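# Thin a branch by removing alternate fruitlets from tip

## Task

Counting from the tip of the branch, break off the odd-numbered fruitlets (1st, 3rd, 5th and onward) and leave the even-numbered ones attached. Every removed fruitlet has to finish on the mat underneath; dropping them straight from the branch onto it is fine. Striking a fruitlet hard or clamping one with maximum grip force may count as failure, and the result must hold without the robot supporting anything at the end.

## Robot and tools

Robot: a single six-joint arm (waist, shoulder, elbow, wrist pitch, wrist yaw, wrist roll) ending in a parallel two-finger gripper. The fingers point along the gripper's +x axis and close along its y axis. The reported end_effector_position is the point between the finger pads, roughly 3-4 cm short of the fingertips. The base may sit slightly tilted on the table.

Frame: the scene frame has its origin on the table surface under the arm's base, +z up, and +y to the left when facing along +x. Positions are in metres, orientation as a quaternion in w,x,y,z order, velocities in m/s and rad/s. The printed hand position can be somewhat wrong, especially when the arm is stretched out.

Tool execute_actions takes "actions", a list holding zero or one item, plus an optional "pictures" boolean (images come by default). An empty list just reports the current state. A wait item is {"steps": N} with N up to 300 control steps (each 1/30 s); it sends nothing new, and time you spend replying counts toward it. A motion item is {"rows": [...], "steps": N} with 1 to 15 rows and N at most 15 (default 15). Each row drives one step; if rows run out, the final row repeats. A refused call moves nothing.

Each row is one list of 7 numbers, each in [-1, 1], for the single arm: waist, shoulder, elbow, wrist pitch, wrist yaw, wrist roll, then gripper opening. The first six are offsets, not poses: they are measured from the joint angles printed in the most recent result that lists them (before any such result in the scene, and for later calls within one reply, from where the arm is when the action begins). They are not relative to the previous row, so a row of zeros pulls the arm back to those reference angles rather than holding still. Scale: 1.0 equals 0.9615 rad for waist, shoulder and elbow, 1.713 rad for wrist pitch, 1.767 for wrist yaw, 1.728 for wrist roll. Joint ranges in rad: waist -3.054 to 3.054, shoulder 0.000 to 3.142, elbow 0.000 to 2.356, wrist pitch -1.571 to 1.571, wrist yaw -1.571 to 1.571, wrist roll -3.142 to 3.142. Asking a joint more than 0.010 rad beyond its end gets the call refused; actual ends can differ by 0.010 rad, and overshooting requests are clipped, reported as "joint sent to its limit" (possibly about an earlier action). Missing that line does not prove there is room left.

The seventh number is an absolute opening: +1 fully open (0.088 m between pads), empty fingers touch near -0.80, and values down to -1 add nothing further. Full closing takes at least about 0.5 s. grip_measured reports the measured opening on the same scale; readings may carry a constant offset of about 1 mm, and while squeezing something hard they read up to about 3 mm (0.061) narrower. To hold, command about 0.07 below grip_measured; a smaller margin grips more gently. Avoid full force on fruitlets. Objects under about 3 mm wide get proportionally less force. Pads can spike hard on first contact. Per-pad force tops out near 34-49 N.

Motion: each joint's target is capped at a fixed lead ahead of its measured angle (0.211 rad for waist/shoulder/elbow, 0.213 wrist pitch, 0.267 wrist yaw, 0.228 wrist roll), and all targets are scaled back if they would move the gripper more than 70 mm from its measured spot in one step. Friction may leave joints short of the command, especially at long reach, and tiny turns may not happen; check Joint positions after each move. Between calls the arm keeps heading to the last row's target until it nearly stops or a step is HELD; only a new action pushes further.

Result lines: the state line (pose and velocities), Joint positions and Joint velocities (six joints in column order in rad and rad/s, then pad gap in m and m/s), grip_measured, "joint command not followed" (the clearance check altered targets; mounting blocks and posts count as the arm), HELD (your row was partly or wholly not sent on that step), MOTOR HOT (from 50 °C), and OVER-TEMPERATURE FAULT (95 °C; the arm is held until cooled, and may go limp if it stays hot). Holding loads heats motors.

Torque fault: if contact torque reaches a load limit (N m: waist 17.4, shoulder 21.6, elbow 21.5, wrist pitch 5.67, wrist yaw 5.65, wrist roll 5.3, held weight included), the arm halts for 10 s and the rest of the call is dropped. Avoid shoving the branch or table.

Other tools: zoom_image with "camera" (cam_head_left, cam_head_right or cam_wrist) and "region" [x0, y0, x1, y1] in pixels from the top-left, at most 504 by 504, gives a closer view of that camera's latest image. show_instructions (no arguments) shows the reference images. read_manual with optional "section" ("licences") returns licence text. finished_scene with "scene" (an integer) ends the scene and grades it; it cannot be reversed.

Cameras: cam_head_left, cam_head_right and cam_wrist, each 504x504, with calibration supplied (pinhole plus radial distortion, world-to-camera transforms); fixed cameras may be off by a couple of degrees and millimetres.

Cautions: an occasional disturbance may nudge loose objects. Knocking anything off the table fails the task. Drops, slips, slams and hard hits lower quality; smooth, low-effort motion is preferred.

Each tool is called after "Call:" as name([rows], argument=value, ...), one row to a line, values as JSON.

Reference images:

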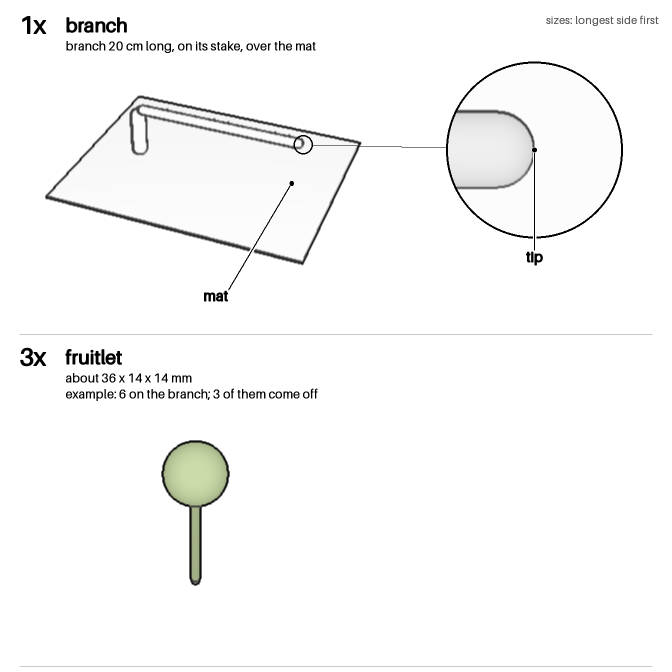

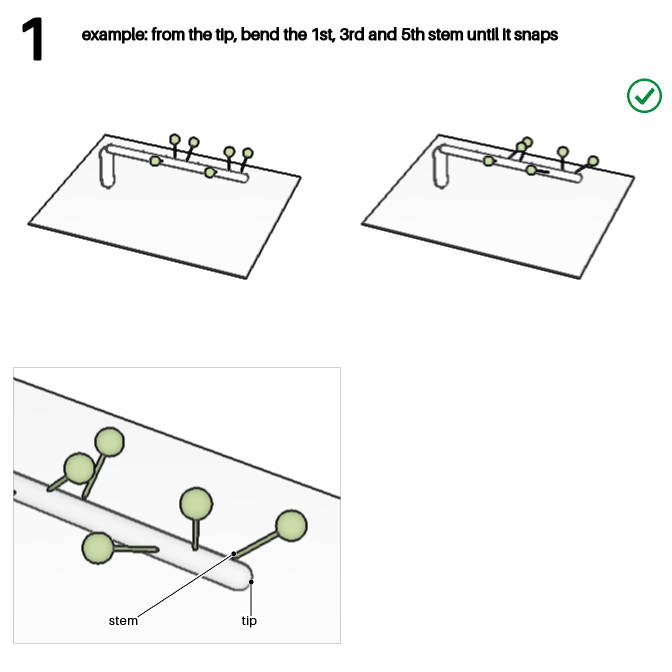

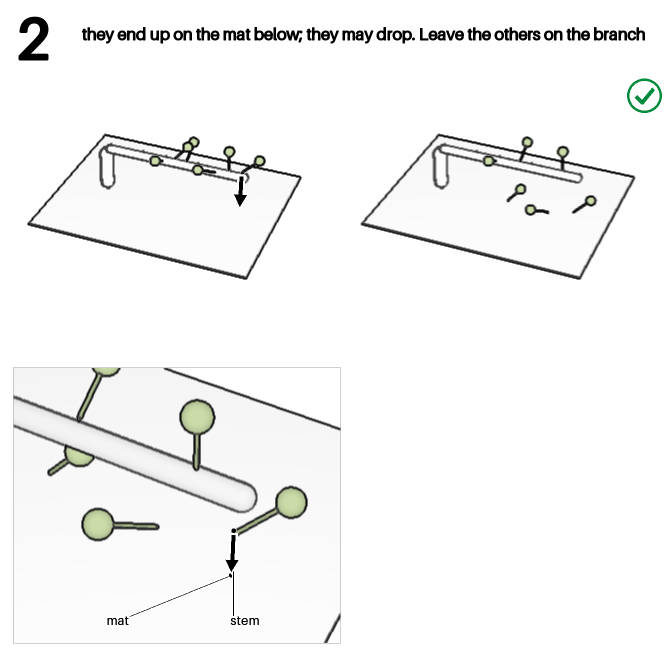

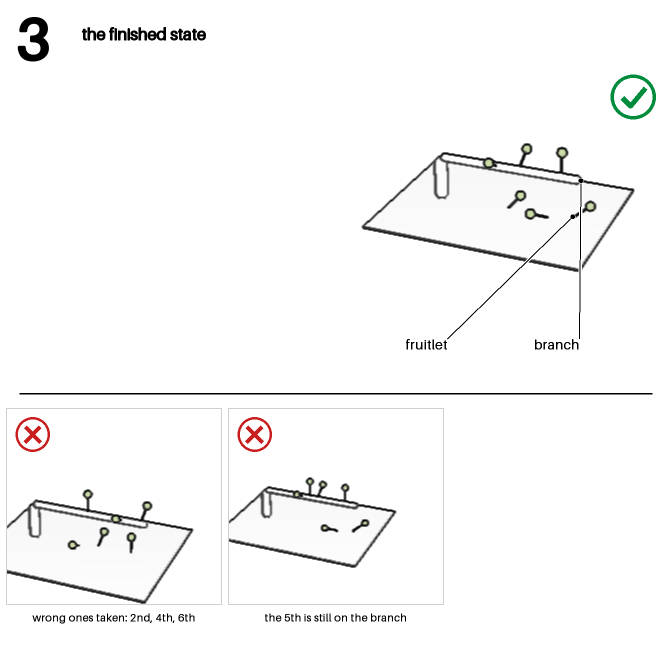

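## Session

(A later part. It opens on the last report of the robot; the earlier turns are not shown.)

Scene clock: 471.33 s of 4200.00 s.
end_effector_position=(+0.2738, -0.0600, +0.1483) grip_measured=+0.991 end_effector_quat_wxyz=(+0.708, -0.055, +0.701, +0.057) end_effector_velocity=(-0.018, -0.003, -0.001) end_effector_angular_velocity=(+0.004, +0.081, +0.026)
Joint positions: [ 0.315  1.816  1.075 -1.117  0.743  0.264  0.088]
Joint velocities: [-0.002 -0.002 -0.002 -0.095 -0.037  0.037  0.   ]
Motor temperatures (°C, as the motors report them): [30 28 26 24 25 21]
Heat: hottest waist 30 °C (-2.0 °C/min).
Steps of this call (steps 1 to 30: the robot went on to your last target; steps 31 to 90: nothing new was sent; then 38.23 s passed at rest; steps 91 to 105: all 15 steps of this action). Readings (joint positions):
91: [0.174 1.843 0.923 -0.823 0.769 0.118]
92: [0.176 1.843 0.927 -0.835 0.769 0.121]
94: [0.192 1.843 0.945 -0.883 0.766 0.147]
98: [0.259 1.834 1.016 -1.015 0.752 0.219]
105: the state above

Call:
execute_actions([
  {"rows": [[0,0.008,0.012,-0.005,-0.002,-0.03,0.8],[0,0.018,0.023,-0.006,-0.002,-0.08,0.6],[-0.001,0.03,0.036,-0.007,-0.002,-0.15,0.4],[-0.002,0.043,0.05,-0.008,-0.002,-0.23,0.2],[-0.002,0.056,0.064,-0.009,-0.002,-0.31,0.0],[-0.003,0.068,0.078,-0.01,-0.002,-0.39,-0.19],[-0.004,0.08,0.09,-0.011,-0.002,-0.47,-0.19],[-0.005,0.09,0.101,-0.012,-0.002,-0.55,-0.19],[-0.006,0.1,0.111,-0.0135,-0.002,-0.63,-0.19],[-0.006,0.1,0.111,-0.0135,-0.002,-0.69,-0.19],[-0.006,0.1,0.111,-0.0135,-0.002,-0.735,-0.19]], "steps": 15},
], pictures=false)

Call:
execute_actions([
  {"steps": 18},
])

Scene clock: 482.93 s of 4200.00 s.
end_effector_position=(+0.2944, -0.0531, +0.1510) grip_measured=-0.166 end_effector_quat_wxyz=(+0.623, -0.338, +0.619, +0.339) end_effector_velocity=(+0.008, +0.001, +0.001) end_effector_angular_velocity=(+0.001, -0.003, +1.829)
Joint positions: [ 0.314  1.9    1.173 -1.137  0.741 -0.571  0.031]
Joint velocities: [-0.007  0.022  0.037 -0.007 -0.007 -1.839 -0.011]
Motor temperatures (°C, as the motors report them): [31 28 27 24 25 21]
Heat: hottest waist 31 °C (+0.0 °C/min).
Steps of this call (steps 1 to 30: the robot went on to your last target; steps 31 to 90: nothing new was sent; then 8.10 s passed at rest; steps 91 to 105: all 15 steps of this action). Readings (joint positions):
91: [0.315 1.816 1.077 -1.127 0.741 0.262]
92: [0.315 1.817 1.079 -1.127 0.741 0.231]
94: [0.315 1.826 1.093 -1.128 0.741 0.111]
98: [0.315 1.865 1.138 -1.131 0.741 -0.137]
105: the state above

Scene clock: 483.53 s of 4200.00 s.
end_effector_position=(+0.2950, -0.0530, +0.1512) grip_measured=-0.186 end_effector_quat_wxyz=(+0.537, -0.463, +0.533, +0.463) end_effector_velocity=(-0.004, -0.003, -0.001) end_effector_angular_velocity=(-0.014, +0.013, +0.035)
Joint positions: [ 0.314  1.902  1.176 -1.138  0.741 -0.999  0.03 ]
Joint velocities: [-0.002 -0.002 -0.002 -0.022  0.007 -0.022 -0.   ]
Motor temperatures (°C, as the motors report them): [31 28 27 24 25 21]
Heat: hottest waist 31 °C (+0.0 °C/min).
Steps of this call (steps 1 to 18: the robot went on to your last target). Readings (joint positions):
1: [0.314 1.900 1.174 -1.137 0.741 -0.633]
2: [0.314 1.901 1.175 -1.137 0.741 -0.695]
4: [0.314 1.901 1.175 -1.138 0.741 -0.819]
8: [0.314 1.902 1.175 -1.138 0.741 -0.956]
18: the state above
camera_calibration (this result's frames):
cam_wrist: T_world_to_cam=[[0.988087, -0.151168, 0.0288424, -0.296655], [-0.152763, -0.940745, 0.302759, -0.0160869], [-0.0186342, -0.303558, -0.952631, 0.207006], [0, 0, 0, 1]] pos_world=[0.294521, 0.00286005, 0.210627]

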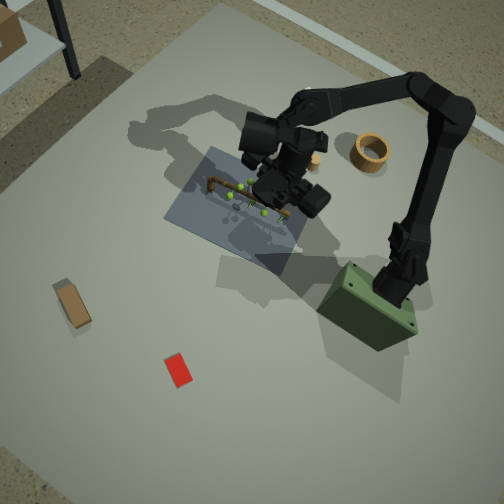

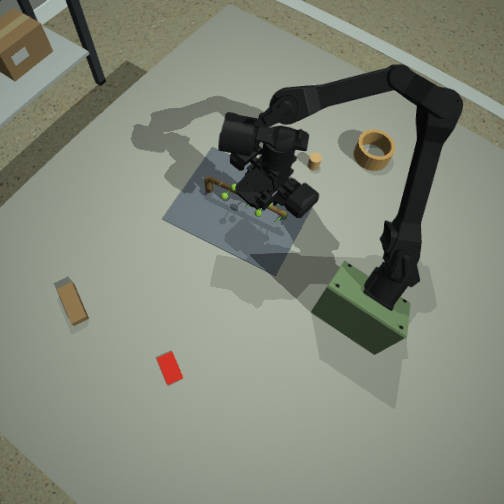

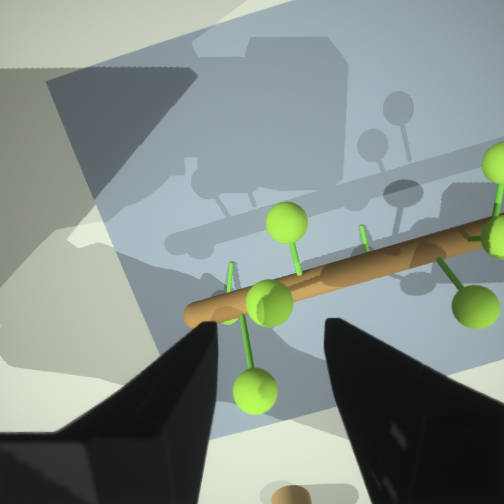

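Call:
execute_actions([
  {"rows": [[-0.007,0.008,-0.01,0.006,0.001,-0.005,-0.19],[-0.013,0.01,-0.017,0.013,0.002,-0.009,-0.19],[-0.02,0.011,-0.025,0.022,0.003,-0.015,-0.19],[-0.028,0.013,-0.034,0.031,0.004,-0.021,-0.19],[-0.036,0.014,-0.044,0.041,0.005,-0.027,-0.19],[-0.044,0.016,-0.053,0.05,0.006,-0.033,-0.19],[-0.052,0.017,-0.063,0.06,0.007,-0.039,-0.19],[-0.06,0.019,-0.072,0.069,0.008,-0.045,-0.19],[-0.067,0.02,-0.08,0.077,0.008,-0.05,-0.19],[-0.073,0.021,-0.087,0.084,0.009,-0.054,-0.19],[-0.078,0.022,-0.093,0.089,0.01,-0.057,-0.19],[-0.082,0.023,-0.097,0.093,0.01,-0.06,-0.19]], "steps": 15},
], pictures=false)

Call:
execute_actions([
  {"steps": 10},
])

Scene clock: 506.07 s of 4200.00 s.
end_effector_position=(+0.2946, -0.0532, +0.1194) grip_measured=-0.186 end_effector_quat_wxyz=(+0.534, -0.462, +0.534, +0.466) end_effector_velocity=(-0.011, +0.002, -0.025) end_effector_angular_velocity=(+0.007, +0.040, +0.032)
Joint positions: [ 0.242  1.914  1.095 -0.991  0.756 -1.091  0.03 ]
Joint velocities: [-0.051  0.012 -0.071  0.081 -0.007 -0.066 -0.   ]
Motor temperatures (°C, as the motors report them): [31 28 28 24 25 21]
Heat: hottest waist 31 °C (+0.0 °C/min).
Steps of this call (steps 1 to 15: the robot went on to your last target; steps 16 to 90: nothing new was sent; then 19.03 s passed at rest; steps 91 to 105: all 15 steps of this action). Readings (joint positions):
91: [0.314 1.902 1.176 -1.138 0.741 -1.001]
92: [0.314 1.902 1.175 -1.135 0.741 -1.003]
94: [0.308 1.902 1.169 -1.114 0.742 -1.013]
98: [0.282 1.904 1.139 -1.061 0.748 -1.047]
105: the state above

Scene clock: 506.40 s of 4200.00 s.
end_effector_position=(+0.2952, -0.0527, +0.1185) grip_measured=-0.186 end_effector_quat_wxyz=(+0.535, -0.463, +0.532, +0.466) end_effector_velocity=(-0.004, +0.000, -0.001) end_effector_angular_velocity=(+0.004, +0.013, -0.001)
Joint positions: [ 0.241  1.914  1.091 -0.981  0.756 -1.097  0.03 ]
Joint velocities: [-0.002 -0.002 -0.007 -0.007 -0.007  0.007 -0.   ]
Motor temperatures (°C, as the motors report them): [31 28 28 24 25 21]
Heat: hottest waist 31 °C (+0.0 °C/min).
Steps of this call (steps 1 to 10: the robot went on to your last target). Readings (joint positions):
1: [0.241 1.914 1.093 -0.988 0.756 -1.093]
2: [0.241 1.914 1.093 -0.986 0.756 -1.094]
4: [0.241 1.914 1.092 -0.983 0.756 -1.096]
8: [0.241 1.914 1.091 -0.982 0.756 -1.097]
10: the state above
camera_calibration (this result's frames):
cam_wrist: T_world_to_cam=[[0.989019, -0.145919, 0.0234174, -0.295176], [-0.14614, -0.942056, 0.30195, -0.00777864], [-0.0219999, -0.302057, -0.953036, 0.17707], [0, 0, 0, 1]] pos_world=[0.294693, 0.00308559, 0.178015]

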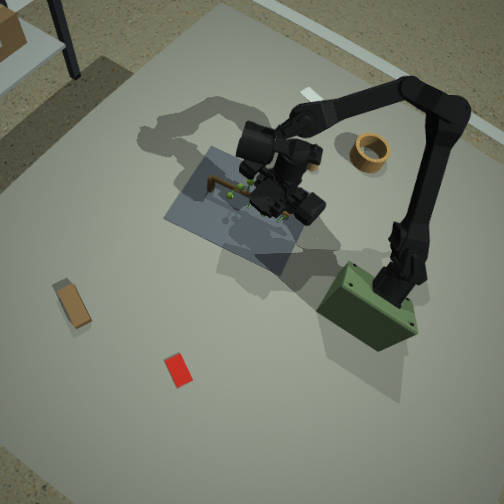

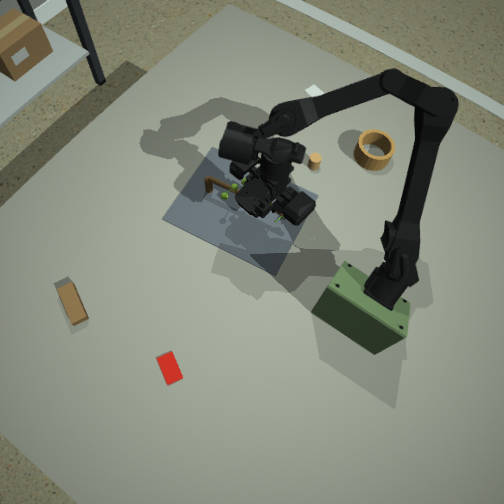

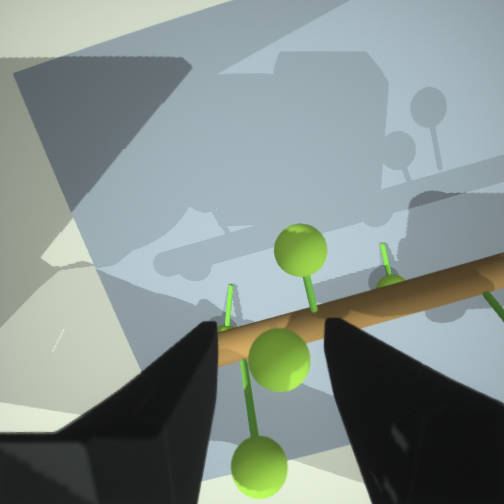

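Call:
execute_actions([
  {"rows": [[0.003,-0.008,-0.009,0.001,0,0.001,-0.19],[0.004,-0.011,-0.013,0.001,0,0.002,-0.19],[0.005,-0.013,-0.017,0.002,0,0.003,-0.19],[0.006,-0.015,-0.021,0.002,0,0.003,-0.19],[0.007,-0.017,-0.025,0.003,0,0.004,-0.19],[0.007,-0.019,-0.029,0.004,0,0.005,-0.19],[0.008,-0.021,-0.033,0.004,-0.001,0.005,-0.19],[0.009,-0.024,-0.037,0.005,-0.001,0.006,-0.19],[0.01,-0.026,-0.041,0.005,-0.001,0.006,-0.19],[0.01,-0.028,-0.045,0.006,-0.001,0.007,-0.19],[0.011,-0.03,-0.049,0.007,-0.001,0.007,-0.19],[0.012,-0.032,-0.053,0.007,-0.001,0.008,-0.19],[0.013,-0.034,-0.057,0.008,-0.002,0.009,-0.19],[0.014,-0.036,-0.06,0.008,-0.002,0.009,-0.19],[0.015,-0.038,-0.063,0.009,-0.002,0.01,-0.19]], "steps": 15},
], pictures=false)

Call:
execute_actions([
  {"rows": [[0.005,-0.013,-0.018,0.002,0,0.003,-0.19],[0.006,-0.015,-0.022,0.003,0,0.004,-0.19],[0.007,-0.017,-0.026,0.003,0,0.004,-0.19],[0.007,-0.019,-0.03,0.004,0,0.005,-0.19],[0.008,-0.021,-0.034,0.004,-0.001,0.005,-0.19],[0.009,-0.024,-0.038,0.005,-0.001,0.006,-0.19],[0.01,-0.026,-0.042,0.005,-0.001,0.006,-0.19],[0.01,-0.028,-0.046,0.006,-0.001,0.007,-0.19],[0.011,-0.03,-0.05,0.007,-0.001,0.007,-0.19],[0.012,-0.032,-0.054,0.007,-0.001,0.008,-0.19],[0.013,-0.034,-0.058,0.008,-0.002,0.009,-0.19],[0.014,-0.036,-0.062,0.008,-0.002,0.009,-0.19],[0.015,-0.038,-0.066,0.009,-0.002,0.01,-0.19],[0.015,-0.04,-0.069,0.01,-0.002,0.01,-0.19],[0.016,-0.042,-0.072,0.01,-0.002,0.011,-0.19]], "steps": 15},
], pictures=false)

Call:
execute_actions([
  {"steps": 10},
])

Scene clock: 537.47 s of 4200.00 s.
end_effector_position=(+0.2856, -0.0508, +0.1180) grip_measured=-0.186 end_effector_quat_wxyz=(+0.533, -0.465, +0.531, +0.466) end_effector_velocity=(-0.025, +0.007, -0.002) end_effector_angular_velocity=(+0.014, +0.007, +0.001)
Joint positions: [ 0.253  1.89   1.048 -0.971  0.756 -1.088  0.03 ]
Joint velocities: [ 0.027 -0.056 -0.105  0.022 -0.022  0.037 -0.   ]
Motor temperatures (°C, as the motors report them): [31 28 27 24 25 21]
Heat: hottest waist 31 °C (+0.0 °C/min).
Steps of this call (steps 1 to 30: the robot went on to your last target; steps 31 to 90: nothing new was sent; then 27.57 s passed at rest; steps 91 to 105: all 15 steps of this action). Readings (joint positions):
91: [0.241 1.914 1.091 -0.981 0.756 -1.097]
92: [0.241 1.914 1.091 -0.981 0.756 -1.097]
94: [0.243 1.912 1.087 -0.980 0.756 -1.097]
98: [0.247 1.905 1.074 -0.978 0.756 -1.095]
105: the state above

Scene clock: 537.97 s of 4200.00 s.
end_effector_position=(+0.2739, -0.0487, +0.1167) grip_measured=-0.186 end_effector_quat_wxyz=(+0.532, -0.467, +0.530, +0.467) end_effector_velocity=(-0.023, +0.002, -0.006) end_effector_angular_velocity=(-0.011, -0.003, +0.002)
Joint positions: [ 0.265  1.862  0.996 -0.958  0.755 -1.077  0.03 ]
Joint velocities: [ 0.017 -0.056 -0.11   0.037  0.007  0.022 -0.   ]
Motor temperatures (°C, as the motors report them): [31 28 27 24 25 21]
Heat: hottest waist 31 °C (+0.0 °C/min).
Steps of this call (steps 1 to 15: all 15 steps of this action). Readings (joint positions):
1: [0.253 1.888 1.045 -0.970 0.756 -1.088]
2: [0.255 1.887 1.043 -0.970 0.756 -1.088]
4: [0.257 1.884 1.037 -0.968 0.756 -1.087]
8: [0.261 1.876 1.022 -0.965 0.756 -1.084]
15: the state above

Scene clock: 538.30 s of 4200.00 s.
end_effector_position=(+0.2723, -0.0485, +0.1166) grip_measured=-0.186 end_effector_quat_wxyz=(+0.532, -0.467, +0.530, +0.466) end_effector_velocity=(-0.001, +0.001, -0.001) end_effector_angular_velocity=(+0.007, +0.003, +0.004)
Joint positions: [ 0.267  1.857  0.988 -0.955  0.755 -1.074  0.03 ]
Joint velocities: [-0.002 -0.002 -0.007  0.007 -0.007 -0.007 -0.   ]
Motor temperatures (°C, as the motors report them): [31 28 27 24 25 21]
Heat: hottest waist 31 °C (+0.0 °C/min).
Steps of this call (steps 1 to 10: the robot went on to your last target). Readings (joint positions):
1: [0.266 1.861 0.993 -0.957 0.755 -1.076]
2: [0.267 1.859 0.991 -0.957 0.755 -1.076]
4: [0.267 1.858 0.989 -0.956 0.755 -1.075]
8: [0.267 1.857 0.988 -0.955 0.755 -1.074]
10: the state above
camera_calibration (this result's frames):
cam_wrist: T_world_to_cam=[[0.990327, -0.135849, 0.0282232, -0.2723], [-0.137957, -0.942374, 0.304793, -0.00925333], [-0.014809, -0.305739, -0.952, 0.173773], [0, 0, 0, 1]] pos_world=[0.270963, 0.00741735, 0.175937]

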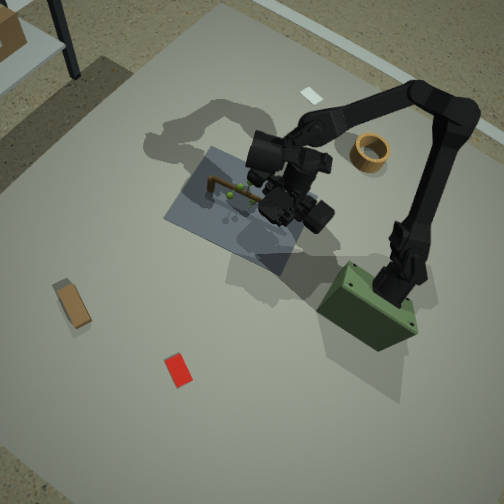

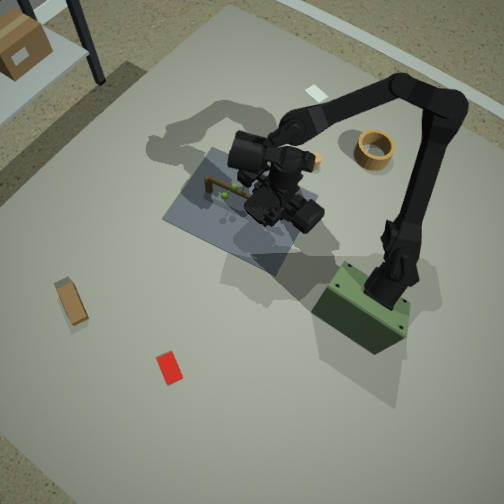

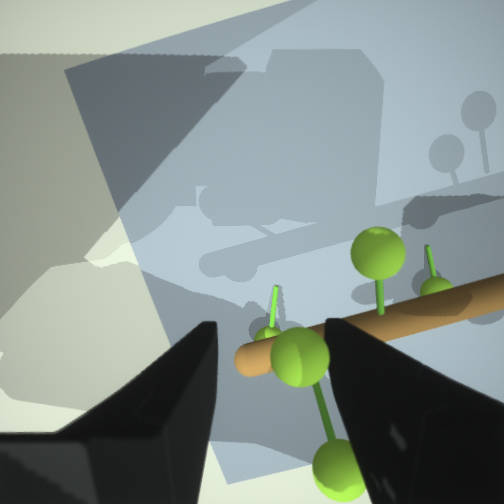

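Call:
execute_actions([
  {"rows": [[0,-0.008,-0.01,0.002,0,0,-0.19],[0,-0.009,-0.013,0.003,0,0,-0.19],[0,-0.011,-0.017,0.004,0,0,-0.19],[0,-0.012,-0.02,0.005,0,0,-0.19],[0,-0.013,-0.023,0.007,0,0,-0.19],[0,-0.015,-0.027,0.008,0,0,-0.19],[0,-0.016,-0.03,0.009,0,0,-0.19],[0,-0.017,-0.033,0.01,0,0,-0.19],[0,-0.019,-0.037,0.011,0,0,-0.19],[0,-0.02,-0.04,0.012,0,0,-0.19],[0,-0.021,-0.043,0.013,0,0,-0.19],[0,-0.023,-0.047,0.014,0,0,-0.19],[0,-0.024,-0.05,0.015,0,0,-0.19],[0,-0.025,-0.053,0.016,0,0,-0.19],[0,-0.027,-0.056,0.017,0,0,-0.19]], "steps": 15},
], pictures=false)

Call:
execute_actions([
  {"steps": 10},
])

Scene clock: 553.23 s of 4200.00 s.
end_effector_position=(+0.2658, -0.0474, +0.1130) grip_measured=-0.186 end_effector_quat_wxyz=(+0.533, -0.467, +0.530, +0.466) end_effector_velocity=(-0.015, +0.002, -0.008) end_effector_angular_velocity=(+0.013, -0.011, -0.009)
Joint positions: [ 0.267  1.842  0.951 -0.932  0.755 -1.074  0.03 ]
Joint velocities: [-0.002 -0.046 -0.09   0.066 -0.007 -0.007 -0.   ]
Motor temperatures (°C, as the motors report them): [31 29 26 24 25 21]
Heat: hottest waist 31 °C (+0.0 °C/min).
Steps of this call (steps 1 to 15: the robot went on to your last target; steps 16 to 90: nothing new was sent; then 11.43 s passed at rest; steps 91 to 105: all 15 steps of this action). Readings (joint positions):
91: [0.267 1.857 0.988 -0.955 0.755 -1.074]
92: [0.267 1.857 0.987 -0.954 0.755 -1.074]
94: [0.267 1.855 0.984 -0.952 0.755 -1.074]
98: [0.267 1.851 0.973 -0.945 0.755 -1.074]
105: the state above

Scene clock: 553.57 s of 4200.00 s.
end_effector_position=(+0.2639, -0.0473, +0.1121) grip_measured=-0.186 end_effector_quat_wxyz=(+0.532, -0.467, +0.530, +0.466) end_effector_velocity=(-0.003, -0.001, -0.000) end_effector_angular_velocity=(+0.005, +0.009, +0.011)
Joint positions: [ 0.267  1.839  0.943 -0.929  0.755 -1.074  0.03 ]
Joint velocities: [-0.002 -0.007 -0.007 -0.007 -0.007 -0.007 -0.   ]
Motor temperatures (°C, as the motors report them): [31 29 26 24 25 21]
Heat: hottest waist 31 °C (+0.0 °C/min).
Steps of this call (steps 1 to 10: the robot went on to your last target). Readings (joint positions):
1: [0.267 1.841 0.949 -0.931 0.755 -1.074]
2: [0.267 1.840 0.947 -0.930 0.755 -1.074]
4: [0.267 1.839 0.945 -0.930 0.755 -1.074]
8: [0.267 1.839 0.943 -0.929 0.755 -1.074]
10: the state above
camera_calibration (this result's frames):
cam_wrist: T_world_to_cam=[[0.990327, -0.135849, 0.0282232, -0.2637], [-0.137957, -0.942374, 0.304793, -0.00784758], [-0.014809, -0.305739, -0.952, 0.169766], [0, 0, 0, 1]] pos_world=[0.262581, 0.00868524, 0.171451]

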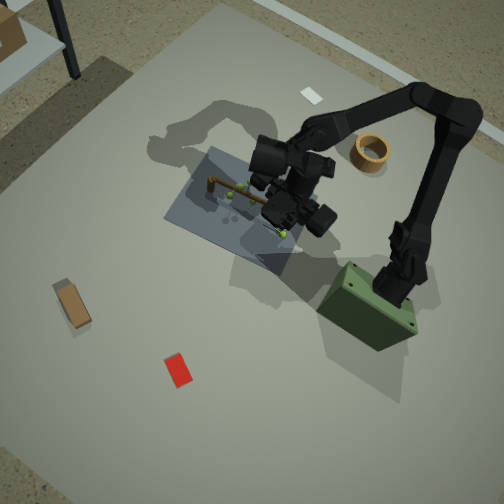

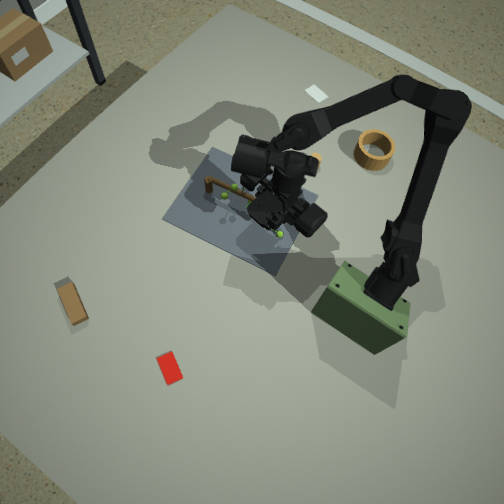

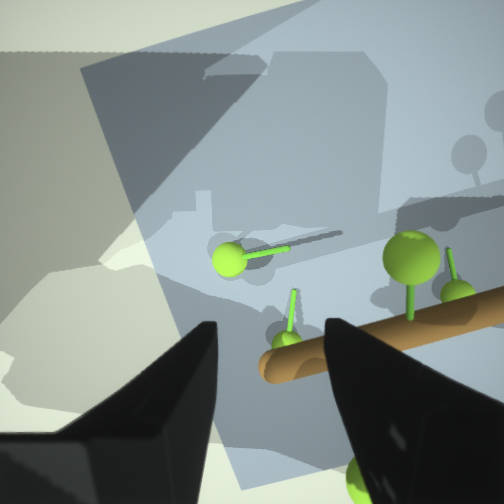

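Call:
execute_actions([
  {"rows": [[0.01,0,0.02,-0.015,0,0.005,-0.19],[0.02,0.005,0.045,-0.035,0,0.012,-0.19],[0.03,0.015,0.08,-0.055,0,0.018,-0.19],[0.035,0.035,0.125,-0.075,0,0.02,-0.19],[0.037,0.06,0.175,-0.092,0,0.02,-0.19],[0.035,0.09,0.23,-0.105,0,0.02,-0.19],[0.032,0.125,0.29,-0.117,0,0.018,-0.19],[0.028,0.16,0.35,-0.128,0,0.016,-0.19],[0.023,0.2,0.41,-0.138,0,0.013,-0.19],[0.017,0.24,0.47,-0.146,0,0.01,-0.19],[0.01,0.275,0.53,-0.153,0,0.007,-0.19],[0.003,0.31,0.585,-0.159,0,0.004,-0.19],[-0.004,0.34,0.63,-0.163,0,0.001,-0.19],[-0.01,0.365,0.665,-0.166,0,-0.002,-0.19],[-0.015,0.382,0.684,-0.167,-0.001,-0.004,-0.19]], "steps": 15},
], pictures=false)

Call:
execute_actions([
  {"steps": 15},
])

Scene clock: 592.77 s of 4200.00 s.
end_effector_position=(+0.3661, -0.0456, +0.1543) grip_measured=-0.186 end_effector_quat_wxyz=(+0.540, -0.466, +0.528, +0.460) end_effector_velocity=(+0.229, +0.020, -0.019) end_effector_angular_velocity=(+0.059, -0.009, -0.125)
Joint positions: [ 0.276  2.127  1.504 -1.188  0.755 -1.065  0.03 ]
Joint velocities: [-0.178  0.755  1.126 -0.168 -0.007 -0.139 -0.   ]
Motor temperatures (°C, as the motors report them): [31 29 26 24 25 21]
Heat: hottest waist 31 °C (+0.0 °C/min).
Steps of this call (steps 1 to 15: the robot went on to your last target; steps 16 to 90: nothing new was sent; then 35.70 s passed at rest; steps 91 to 105: all 15 steps of this action). Readings (joint positions):
91: [0.268 1.838 0.944 -0.930 0.755 -1.074]
92: [0.270 1.838 0.950 -0.944 0.755 -1.072]
94: [0.282 1.844 0.980 -0.995 0.755 -1.061]
98: [0.298 1.912 1.142 -1.090 0.755 -1.051]
105: the state above

Scene clock: 593.27 s of 4200.00 s.
end_effector_position=(+0.3823, -0.0451, +0.1500) grip_measured=-0.186 end_effector_quat_wxyz=(+0.538, -0.463, +0.532, +0.462) end_effector_velocity=(-0.004, +0.007, -0.002) end_effector_angular_velocity=(+0.030, +0.022, +0.021)
Joint positions: [ 0.257  2.191  1.595 -1.212  0.755 -1.076  0.03 ]
Joint velocities: [ 0.002  0.007 -0.002 -0.007 -0.037 -0.007 -0.   ]
Motor temperatures (°C, as the motors report them): [31 29 26 24 25 21]
Heat: hottest waist 31 °C (+0.0 °C/min).
Steps of this call (steps 1 to 15: the robot went on to your last target). Readings (joint positions):
1: [0.270 2.147 1.535 -1.193 0.755 -1.068]
2: [0.265 2.162 1.556 -1.197 0.755 -1.070]
4: [0.259 2.180 1.576 -1.207 0.755 -1.073]
8: [0.257 2.190 1.589 -1.211 0.755 -1.076]
15: the state above
camera_calibration (this result's frames):
cam_wrist: T_world_to_cam=[[0.987859, -0.152247, 0.0309252, -0.381871], [-0.154462, -0.941188, 0.300512, 0.00602334], [-0.0166457, -0.30164, -0.953276, 0.209348], [0, 0, 0, 1]] pos_world=[0.38165, 0.0106781, 0.209566]

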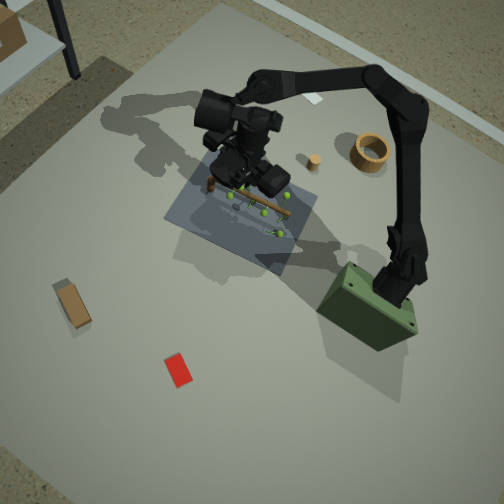

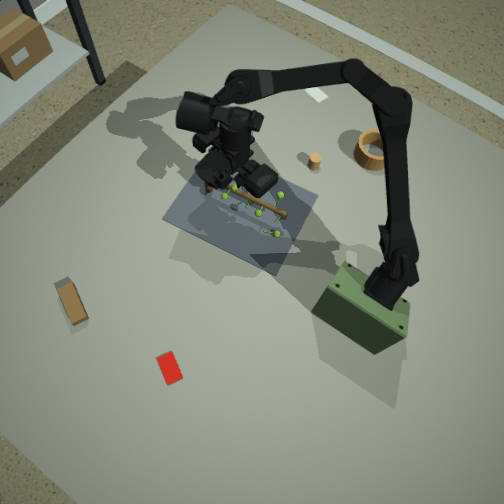

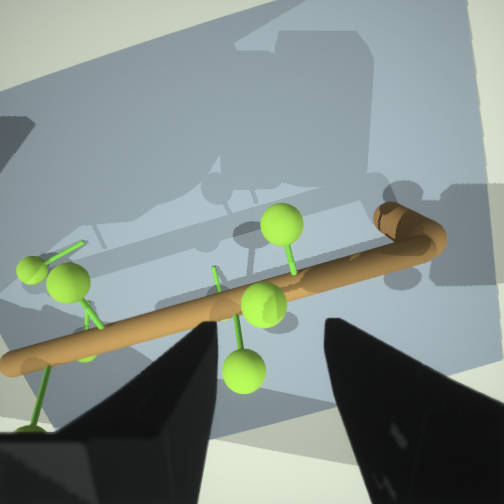

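Call:
execute_actions([
  {"rows": [[-0.006,0.01,-0.012,0.006,0.001,-0.004,-0.19],[-0.011,0.011,-0.02,0.013,0.001,-0.008,-0.19],[-0.017,0.012,-0.03,0.021,0.002,-0.012,-0.19],[-0.024,0.013,-0.041,0.03,0.003,-0.017,-0.19],[-0.03,0.014,-0.052,0.039,0.003,-0.022,-0.19],[-0.037,0.014,-0.063,0.048,0.004,-0.027,-0.19],[-0.044,0.015,-0.074,0.057,0.005,-0.032,-0.19],[-0.05,0.016,-0.085,0.066,0.005,-0.037,-0.19],[-0.056,0.016,-0.095,0.074,0.006,-0.041,-0.19],[-0.061,0.017,-0.103,0.081,0.007,-0.045,-0.19],[-0.066,0.018,-0.11,0.086,0.007,-0.048,-0.19],[-0.069,0.018,-0.115,0.09,0.0075,-0.05,-0.19]], "steps": 15},
], pictures=false)

Call:
execute_actions([
  {"steps": 10},
])

Scene clock: 611.57 s of 4200.00 s.
end_effector_position=(+0.3793, -0.0448, +0.1148) grip_measured=-0.186 end_effector_quat_wxyz=(+0.533, -0.461, +0.534, +0.466) end_effector_velocity=(-0.010, +0.002, -0.033) end_effector_angular_velocity=(-0.008, +0.039, +0.050)
Joint positions: [ 0.196  2.196  1.497 -1.07   0.765 -1.152  0.03 ]
Joint velocities: [-0.051  0.017 -0.085  0.095  0.007 -0.081 -0.   ]
Motor temperatures (°C, as the motors report them): [33 29 27 24 25 21]
Heat: hottest waist 33 °C (+2.0 °C/min).
Steps of this call (steps 1 to 15: the robot went on to your last target; steps 16 to 90: nothing new was sent; then 14.80 s passed at rest; steps 91 to 105: all 15 steps of this action). Readings (joint positions):
91: [0.257 2.192 1.595 -1.213 0.755 -1.076]
92: [0.257 2.192 1.593 -1.209 0.755 -1.079]
94: [0.254 2.192 1.585 -1.189 0.755 -1.087]
98: [0.234 2.192 1.548 -1.138 0.759 -1.115]
105: the state above

Scene clock: 611.90 s of 4200.00 s.
end_effector_position=(+0.3796, -0.0444, +0.1135) grip_measured=-0.186 end_effector_quat_wxyz=(+0.534, -0.462, +0.533, +0.466) end_effector_velocity=(-0.000, -0.001, -0.001) end_effector_angular_velocity=(-0.007, -0.002, +0.004)
Joint positions: [ 0.195  2.197  1.493 -1.061  0.766 -1.157  0.03 ]
Joint velocities: [-0.002 -0.002 -0.007  0.007  0.007 -0.007 -0.   ]
Motor temperatures (°C, as the motors report them): [33 29 27 24 25 21]
Heat: hottest waist 33 °C (+2.0 °C/min).
Steps of this call (steps 1 to 10: the robot went on to your last target). Readings (joint positions):
1: [0.195 2.197 1.495 -1.067 0.766 -1.153]
2: [0.195 2.197 1.494 -1.065 0.766 -1.155]
4: [0.195 2.197 1.494 -1.063 0.766 -1.156]
8: [0.195 2.197 1.493 -1.061 0.766 -1.157]
10: the state above
camera_calibration (this result's frames):
cam_wrist: T_world_to_cam=[[0.989099, -0.145763, 0.0209047, -0.377064], [-0.145209, -0.941906, 0.302866, 0.013417], [-0.0244565, -0.3026, -0.952804, 0.17763], [0, 0, 0, 1]] pos_world=[0.379246, 0.0114264, 0.173065]

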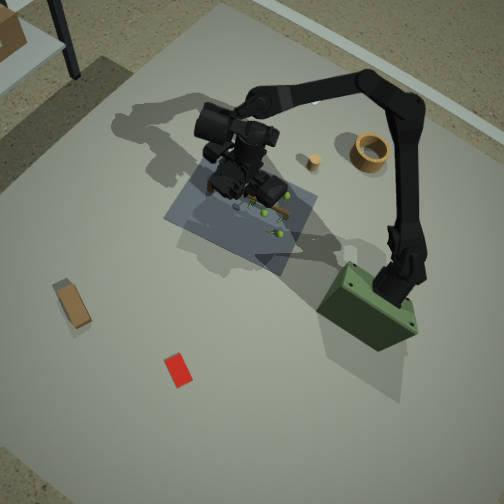

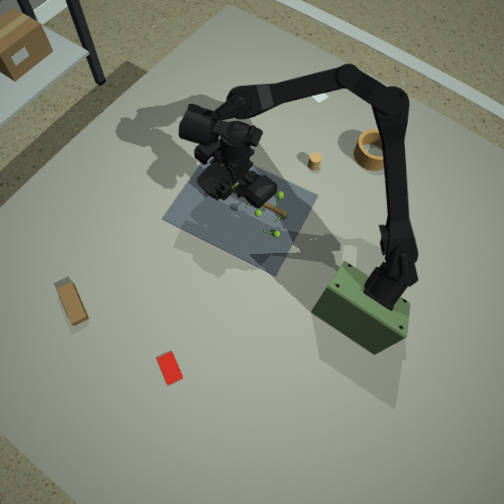

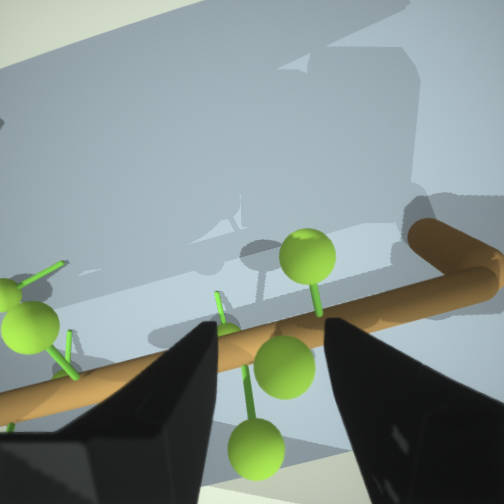

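Call:
execute_actions([
  {"rows": [[0.002,-0.009,-0.01,0.001,0,0.001,-0.19],[0.003,-0.012,-0.015,0.002,0,0.002,-0.19],[0.003,-0.014,-0.02,0.003,0,0.002,-0.19],[0.004,-0.017,-0.025,0.004,0,0.003,-0.19],[0.005,-0.019,-0.03,0.005,0,0.003,-0.19],[0.005,-0.022,-0.035,0.006,0,0.004,-0.19],[0.006,-0.024,-0.04,0.008,0,0.004,-0.19],[0.006,-0.027,-0.045,0.009,-0.001,0.005,-0.19],[0.007,-0.029,-0.05,0.01,-0.001,0.005,-0.19],[0.008,-0.032,-0.055,0.011,-0.001,0.006,-0.19],[0.008,-0.034,-0.06,0.012,-0.001,0.006,-0.19],[0.009,-0.037,-0.065,0.013,-0.001,0.007,-0.19],[0.009,-0.039,-0.07,0.014,-0.001,0.007,-0.19],[0.01,-0.042,-0.074,0.015,-0.001,0.008,-0.19],[0.011,-0.044,-0.078,0.016,-0.001,0.008,-0.19]], "steps": 15},
], pictures=false)

Call:
execute_actions([
  {"rows": [[0.003,-0.015,-0.022,0.004,0,0.003,-0.19],[0.004,-0.017,-0.027,0.005,0,0.003,-0.19],[0.004,-0.02,-0.032,0.006,0,0.004,-0.19],[0.005,-0.022,-0.037,0.007,0,0.004,-0.19],[0.005,-0.025,-0.042,0.008,-0.001,0.005,-0.19],[0.006,-0.027,-0.047,0.009,-0.001,0.005,-0.19],[0.007,-0.03,-0.052,0.01,-0.001,0.006,-0.19],[0.007,-0.032,-0.057,0.011,-0.001,0.006,-0.19],[0.008,-0.035,-0.062,0.013,-0.001,0.007,-0.19],[0.008,-0.037,-0.067,0.014,-0.001,0.007,-0.19],[0.009,-0.04,-0.072,0.015,-0.002,0.008,-0.19],[0.01,-0.042,-0.077,0.016,-0.002,0.008,-0.19],[0.01,-0.045,-0.082,0.017,-0.002,0.009,-0.19],[0.011,-0.047,-0.086,0.018,-0.002,0.009,-0.19],[0.011,-0.049,-0.09,0.019,-0.002,0.01,-0.19]], "steps": 15},
], pictures=false)

Call:
execute_actions([
  {"steps": 10},
])

Scene clock: 634.97 s of 4200.00 s.
end_effector_position=(+0.3697, -0.0418, +0.1133) grip_measured=-0.186 end_effector_quat_wxyz=(+0.533, -0.464, +0.532, +0.467) end_effector_velocity=(-0.026, +0.001, -0.001) end_effector_angular_velocity=(-0.012, +0.004, +0.023)
Joint positions: [ 0.204  2.17   1.437 -1.04   0.766 -1.15   0.03 ]
Joint velocities: [ 0.017 -0.071 -0.134  0.037  0.007  0.007 -0.   ]
Motor temperatures (°C, as the motors report them): [35 30 27 24 25 21]
Heat: hottest waist 35 °C (+4.0 °C/min).
Steps of this call (steps 1 to 15: the robot went on to your last target; steps 16 to 90: nothing new was sent; then 19.57 s passed at rest; steps 91 to 105: all 15 steps of this action). Readings (joint positions):
91: [0.195 2.197 1.492 -1.060 0.766 -1.157]
92: [0.195 2.197 1.492 -1.060 0.766 -1.157]
94: [0.196 2.195 1.487 -1.058 0.766 -1.157]
98: [0.200 2.188 1.469 -1.052 0.766 -1.157]
105: the state above

Scene clock: 635.47 s of 4200.00 s.
end_effector_position=(+0.3575, -0.0394, +0.1123) grip_measured=-0.186 end_effector_quat_wxyz=(+0.532, -0.465, +0.531, +0.467) end_effector_velocity=(-0.026, +0.003, -0.002) end_effector_angular_velocity=(+0.004, -0.002, -0.001)
Joint positions: [ 0.214  2.137  1.371 -1.014  0.765 -1.141  0.03 ]
Joint velocities: [ 0.017 -0.076 -0.139  0.051 -0.007  0.022 -0.   ]
Motor temperatures (°C, as the motors report them): [35 30 27 24 25 21]
Heat: hottest waist 35 °C (+4.0 °C/min).
Steps of this call (steps 1 to 15: all 15 steps of this action). Readings (joint positions):
1: [0.205 2.168 1.434 -1.039 0.766 -1.150]
2: [0.206 2.166 1.430 -1.037 0.766 -1.150]
4: [0.208 2.162 1.422 -1.033 0.766 -1.150]
8: [0.210 2.154 1.404 -1.027 0.766 -1.147]
15: the state above

Scene clock: 635.80 s of 4200.00 s.
end_effector_position=(+0.3555, -0.0389, +0.1120) grip_measured=-0.186 end_effector_quat_wxyz=(+0.532, -0.465, +0.531, +0.467) end_effector_velocity=(+0.002, -0.001, +0.002) end_effector_angular_velocity=(+0.011, -0.008, -0.006)
Joint positions: [ 0.216  2.132  1.36  -1.009  0.764 -1.139  0.03 ]
Joint velocities: [-0.002 -0.007  0.002  0.007 -0.007 -0.007  0.   ]
Motor temperatures (°C, as the motors report them): [35 30 27 24 25 21]
Heat: hottest waist 35 °C (+4.1 °C/min).
Steps of this call (steps 1 to 10: the robot went on to your last target). Readings (joint positions):
1: [0.215 2.135 1.367 -1.013 0.765 -1.140]
2: [0.215 2.134 1.365 -1.012 0.764 -1.140]
4: [0.216 2.133 1.362 -1.010 0.764 -1.139]
8: [0.216 2.132 1.360 -1.010 0.764 -1.139]
10: the state above
camera_calibration (this result's frames):
cam_wrist: T_world_to_cam=[[0.990092, -0.138312, 0.0242369, -0.352818], [-0.139096, -0.9424, 0.304195, 0.0132252], [-0.019233, -0.304552, -0.952301, 0.175202], [0, 0, 0, 1]] pos_world=[0.354532, 0.0170226, 0.171374]

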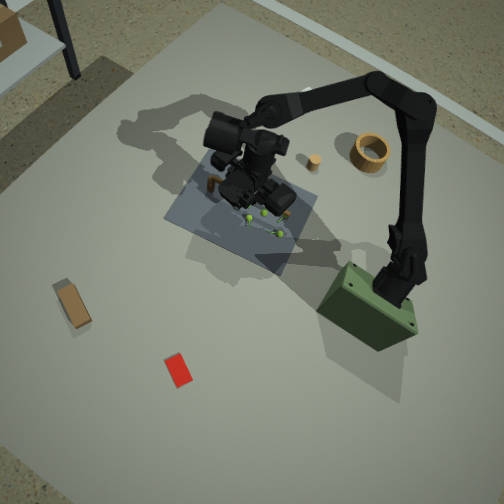

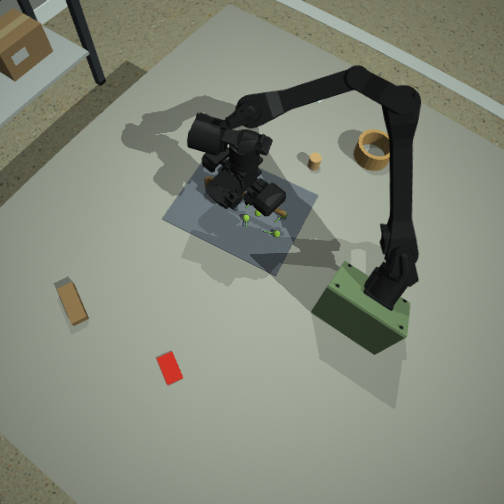

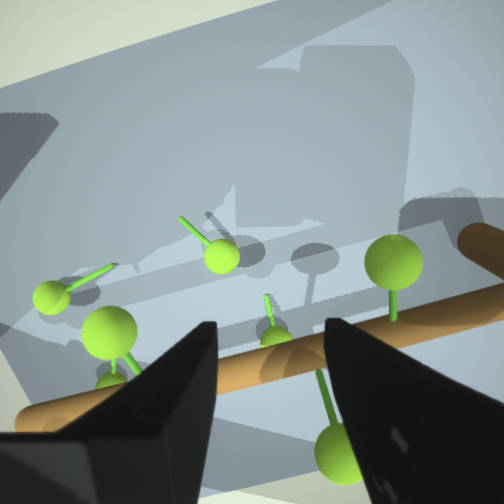

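All four are down. Lift clear and verify.

Call:
execute_actions([
  {"rows": [[0.008,-0.008,0.014,-0.01,-0.001,0.006,-0.19],[0.018,-0.012,0.026,-0.023,-0.002,0.013,-0.19],[0.03,-0.015,0.042,-0.04,-0.004,0.022,-0.19],[0.044,-0.018,0.058,-0.057,-0.005,0.031,-0.19],[0.058,-0.021,0.075,-0.075,-0.007,0.041,-0.19],[0.072,-0.024,0.092,-0.093,-0.008,0.051,-0.19],[0.084,-0.026,0.108,-0.109,-0.01,0.06,-0.19],[0.094,-0.028,0.122,-0.122,-0.011,0.067,-0.19],[0.103,-0.03,0.133,-0.133,-0.012,0.073,-0.19]], "steps": 15},
])

Scene clock: 643.60 s of 4200.00 s.
end_effector_position=(+0.3542, -0.0391, +0.1663) grip_measured=-0.186 end_effector_quat_wxyz=(+0.537, -0.471, +0.525, +0.463) end_effector_velocity=(-0.010, -0.009, -0.000) end_effector_angular_velocity=(-0.014, +0.056, +0.014)
Joint positions: [ 0.32   2.105  1.482 -1.227  0.746 -1.021  0.03 ]
Joint velocities: [-0.012 -0.002  0.012 -0.081 -0.007  0.022 -0.   ]
Motor temperatures (°C, as the motors report them): [35 31 27 24 25 21]
Heat: hottest waist 35 °C (+4.1 °C/min).
Steps of this call (steps 1 to 30: the robot went on to your last target; steps 31 to 90: nothing new was sent; then 4.30 s passed at rest; steps 91 to 105: all 15 steps of this action). Readings (joint positions):
91: [0.216 2.131 1.360 -1.010 0.764 -1.137]
92: [0.218 2.131 1.363 -1.018 0.764 -1.133]
94: [0.228 2.131 1.377 -1.054 0.762 -1.116]
98: [0.275 2.124 1.432 -1.152 0.753 -1.063]
105: the state above
camera_calibration (this result's frames):
cam_wrist: T_world_to_cam=[[0.989948, -0.134397, 0.0440455, -0.356004], [-0.141427, -0.942977, 0.301319, -0.0024686], [0.00103743, -0.304519, -0.952506, 0.219728], [0, 0, 0, 1]] pos_world=[0.351849, 0.0167375, 0.225716]

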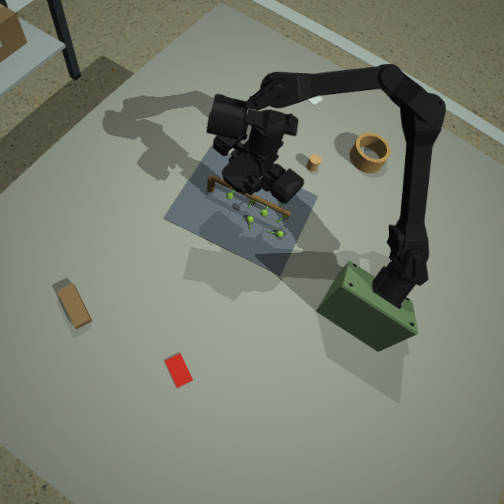

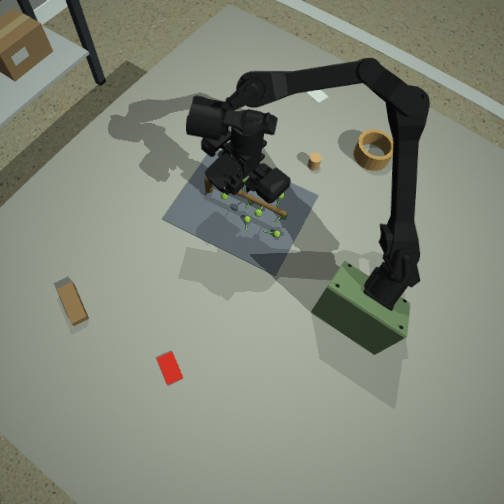

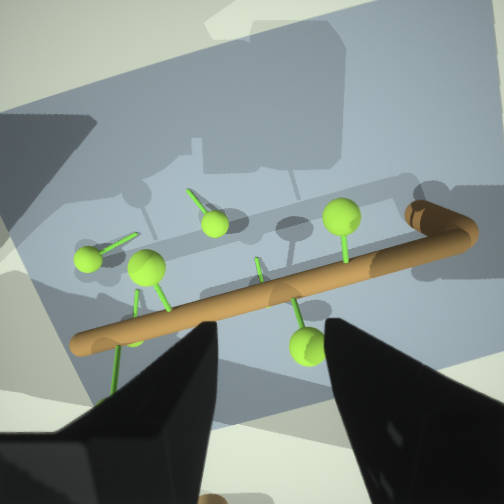

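Call:
finished_scene(scene=1)

The scene is finished: the task was done.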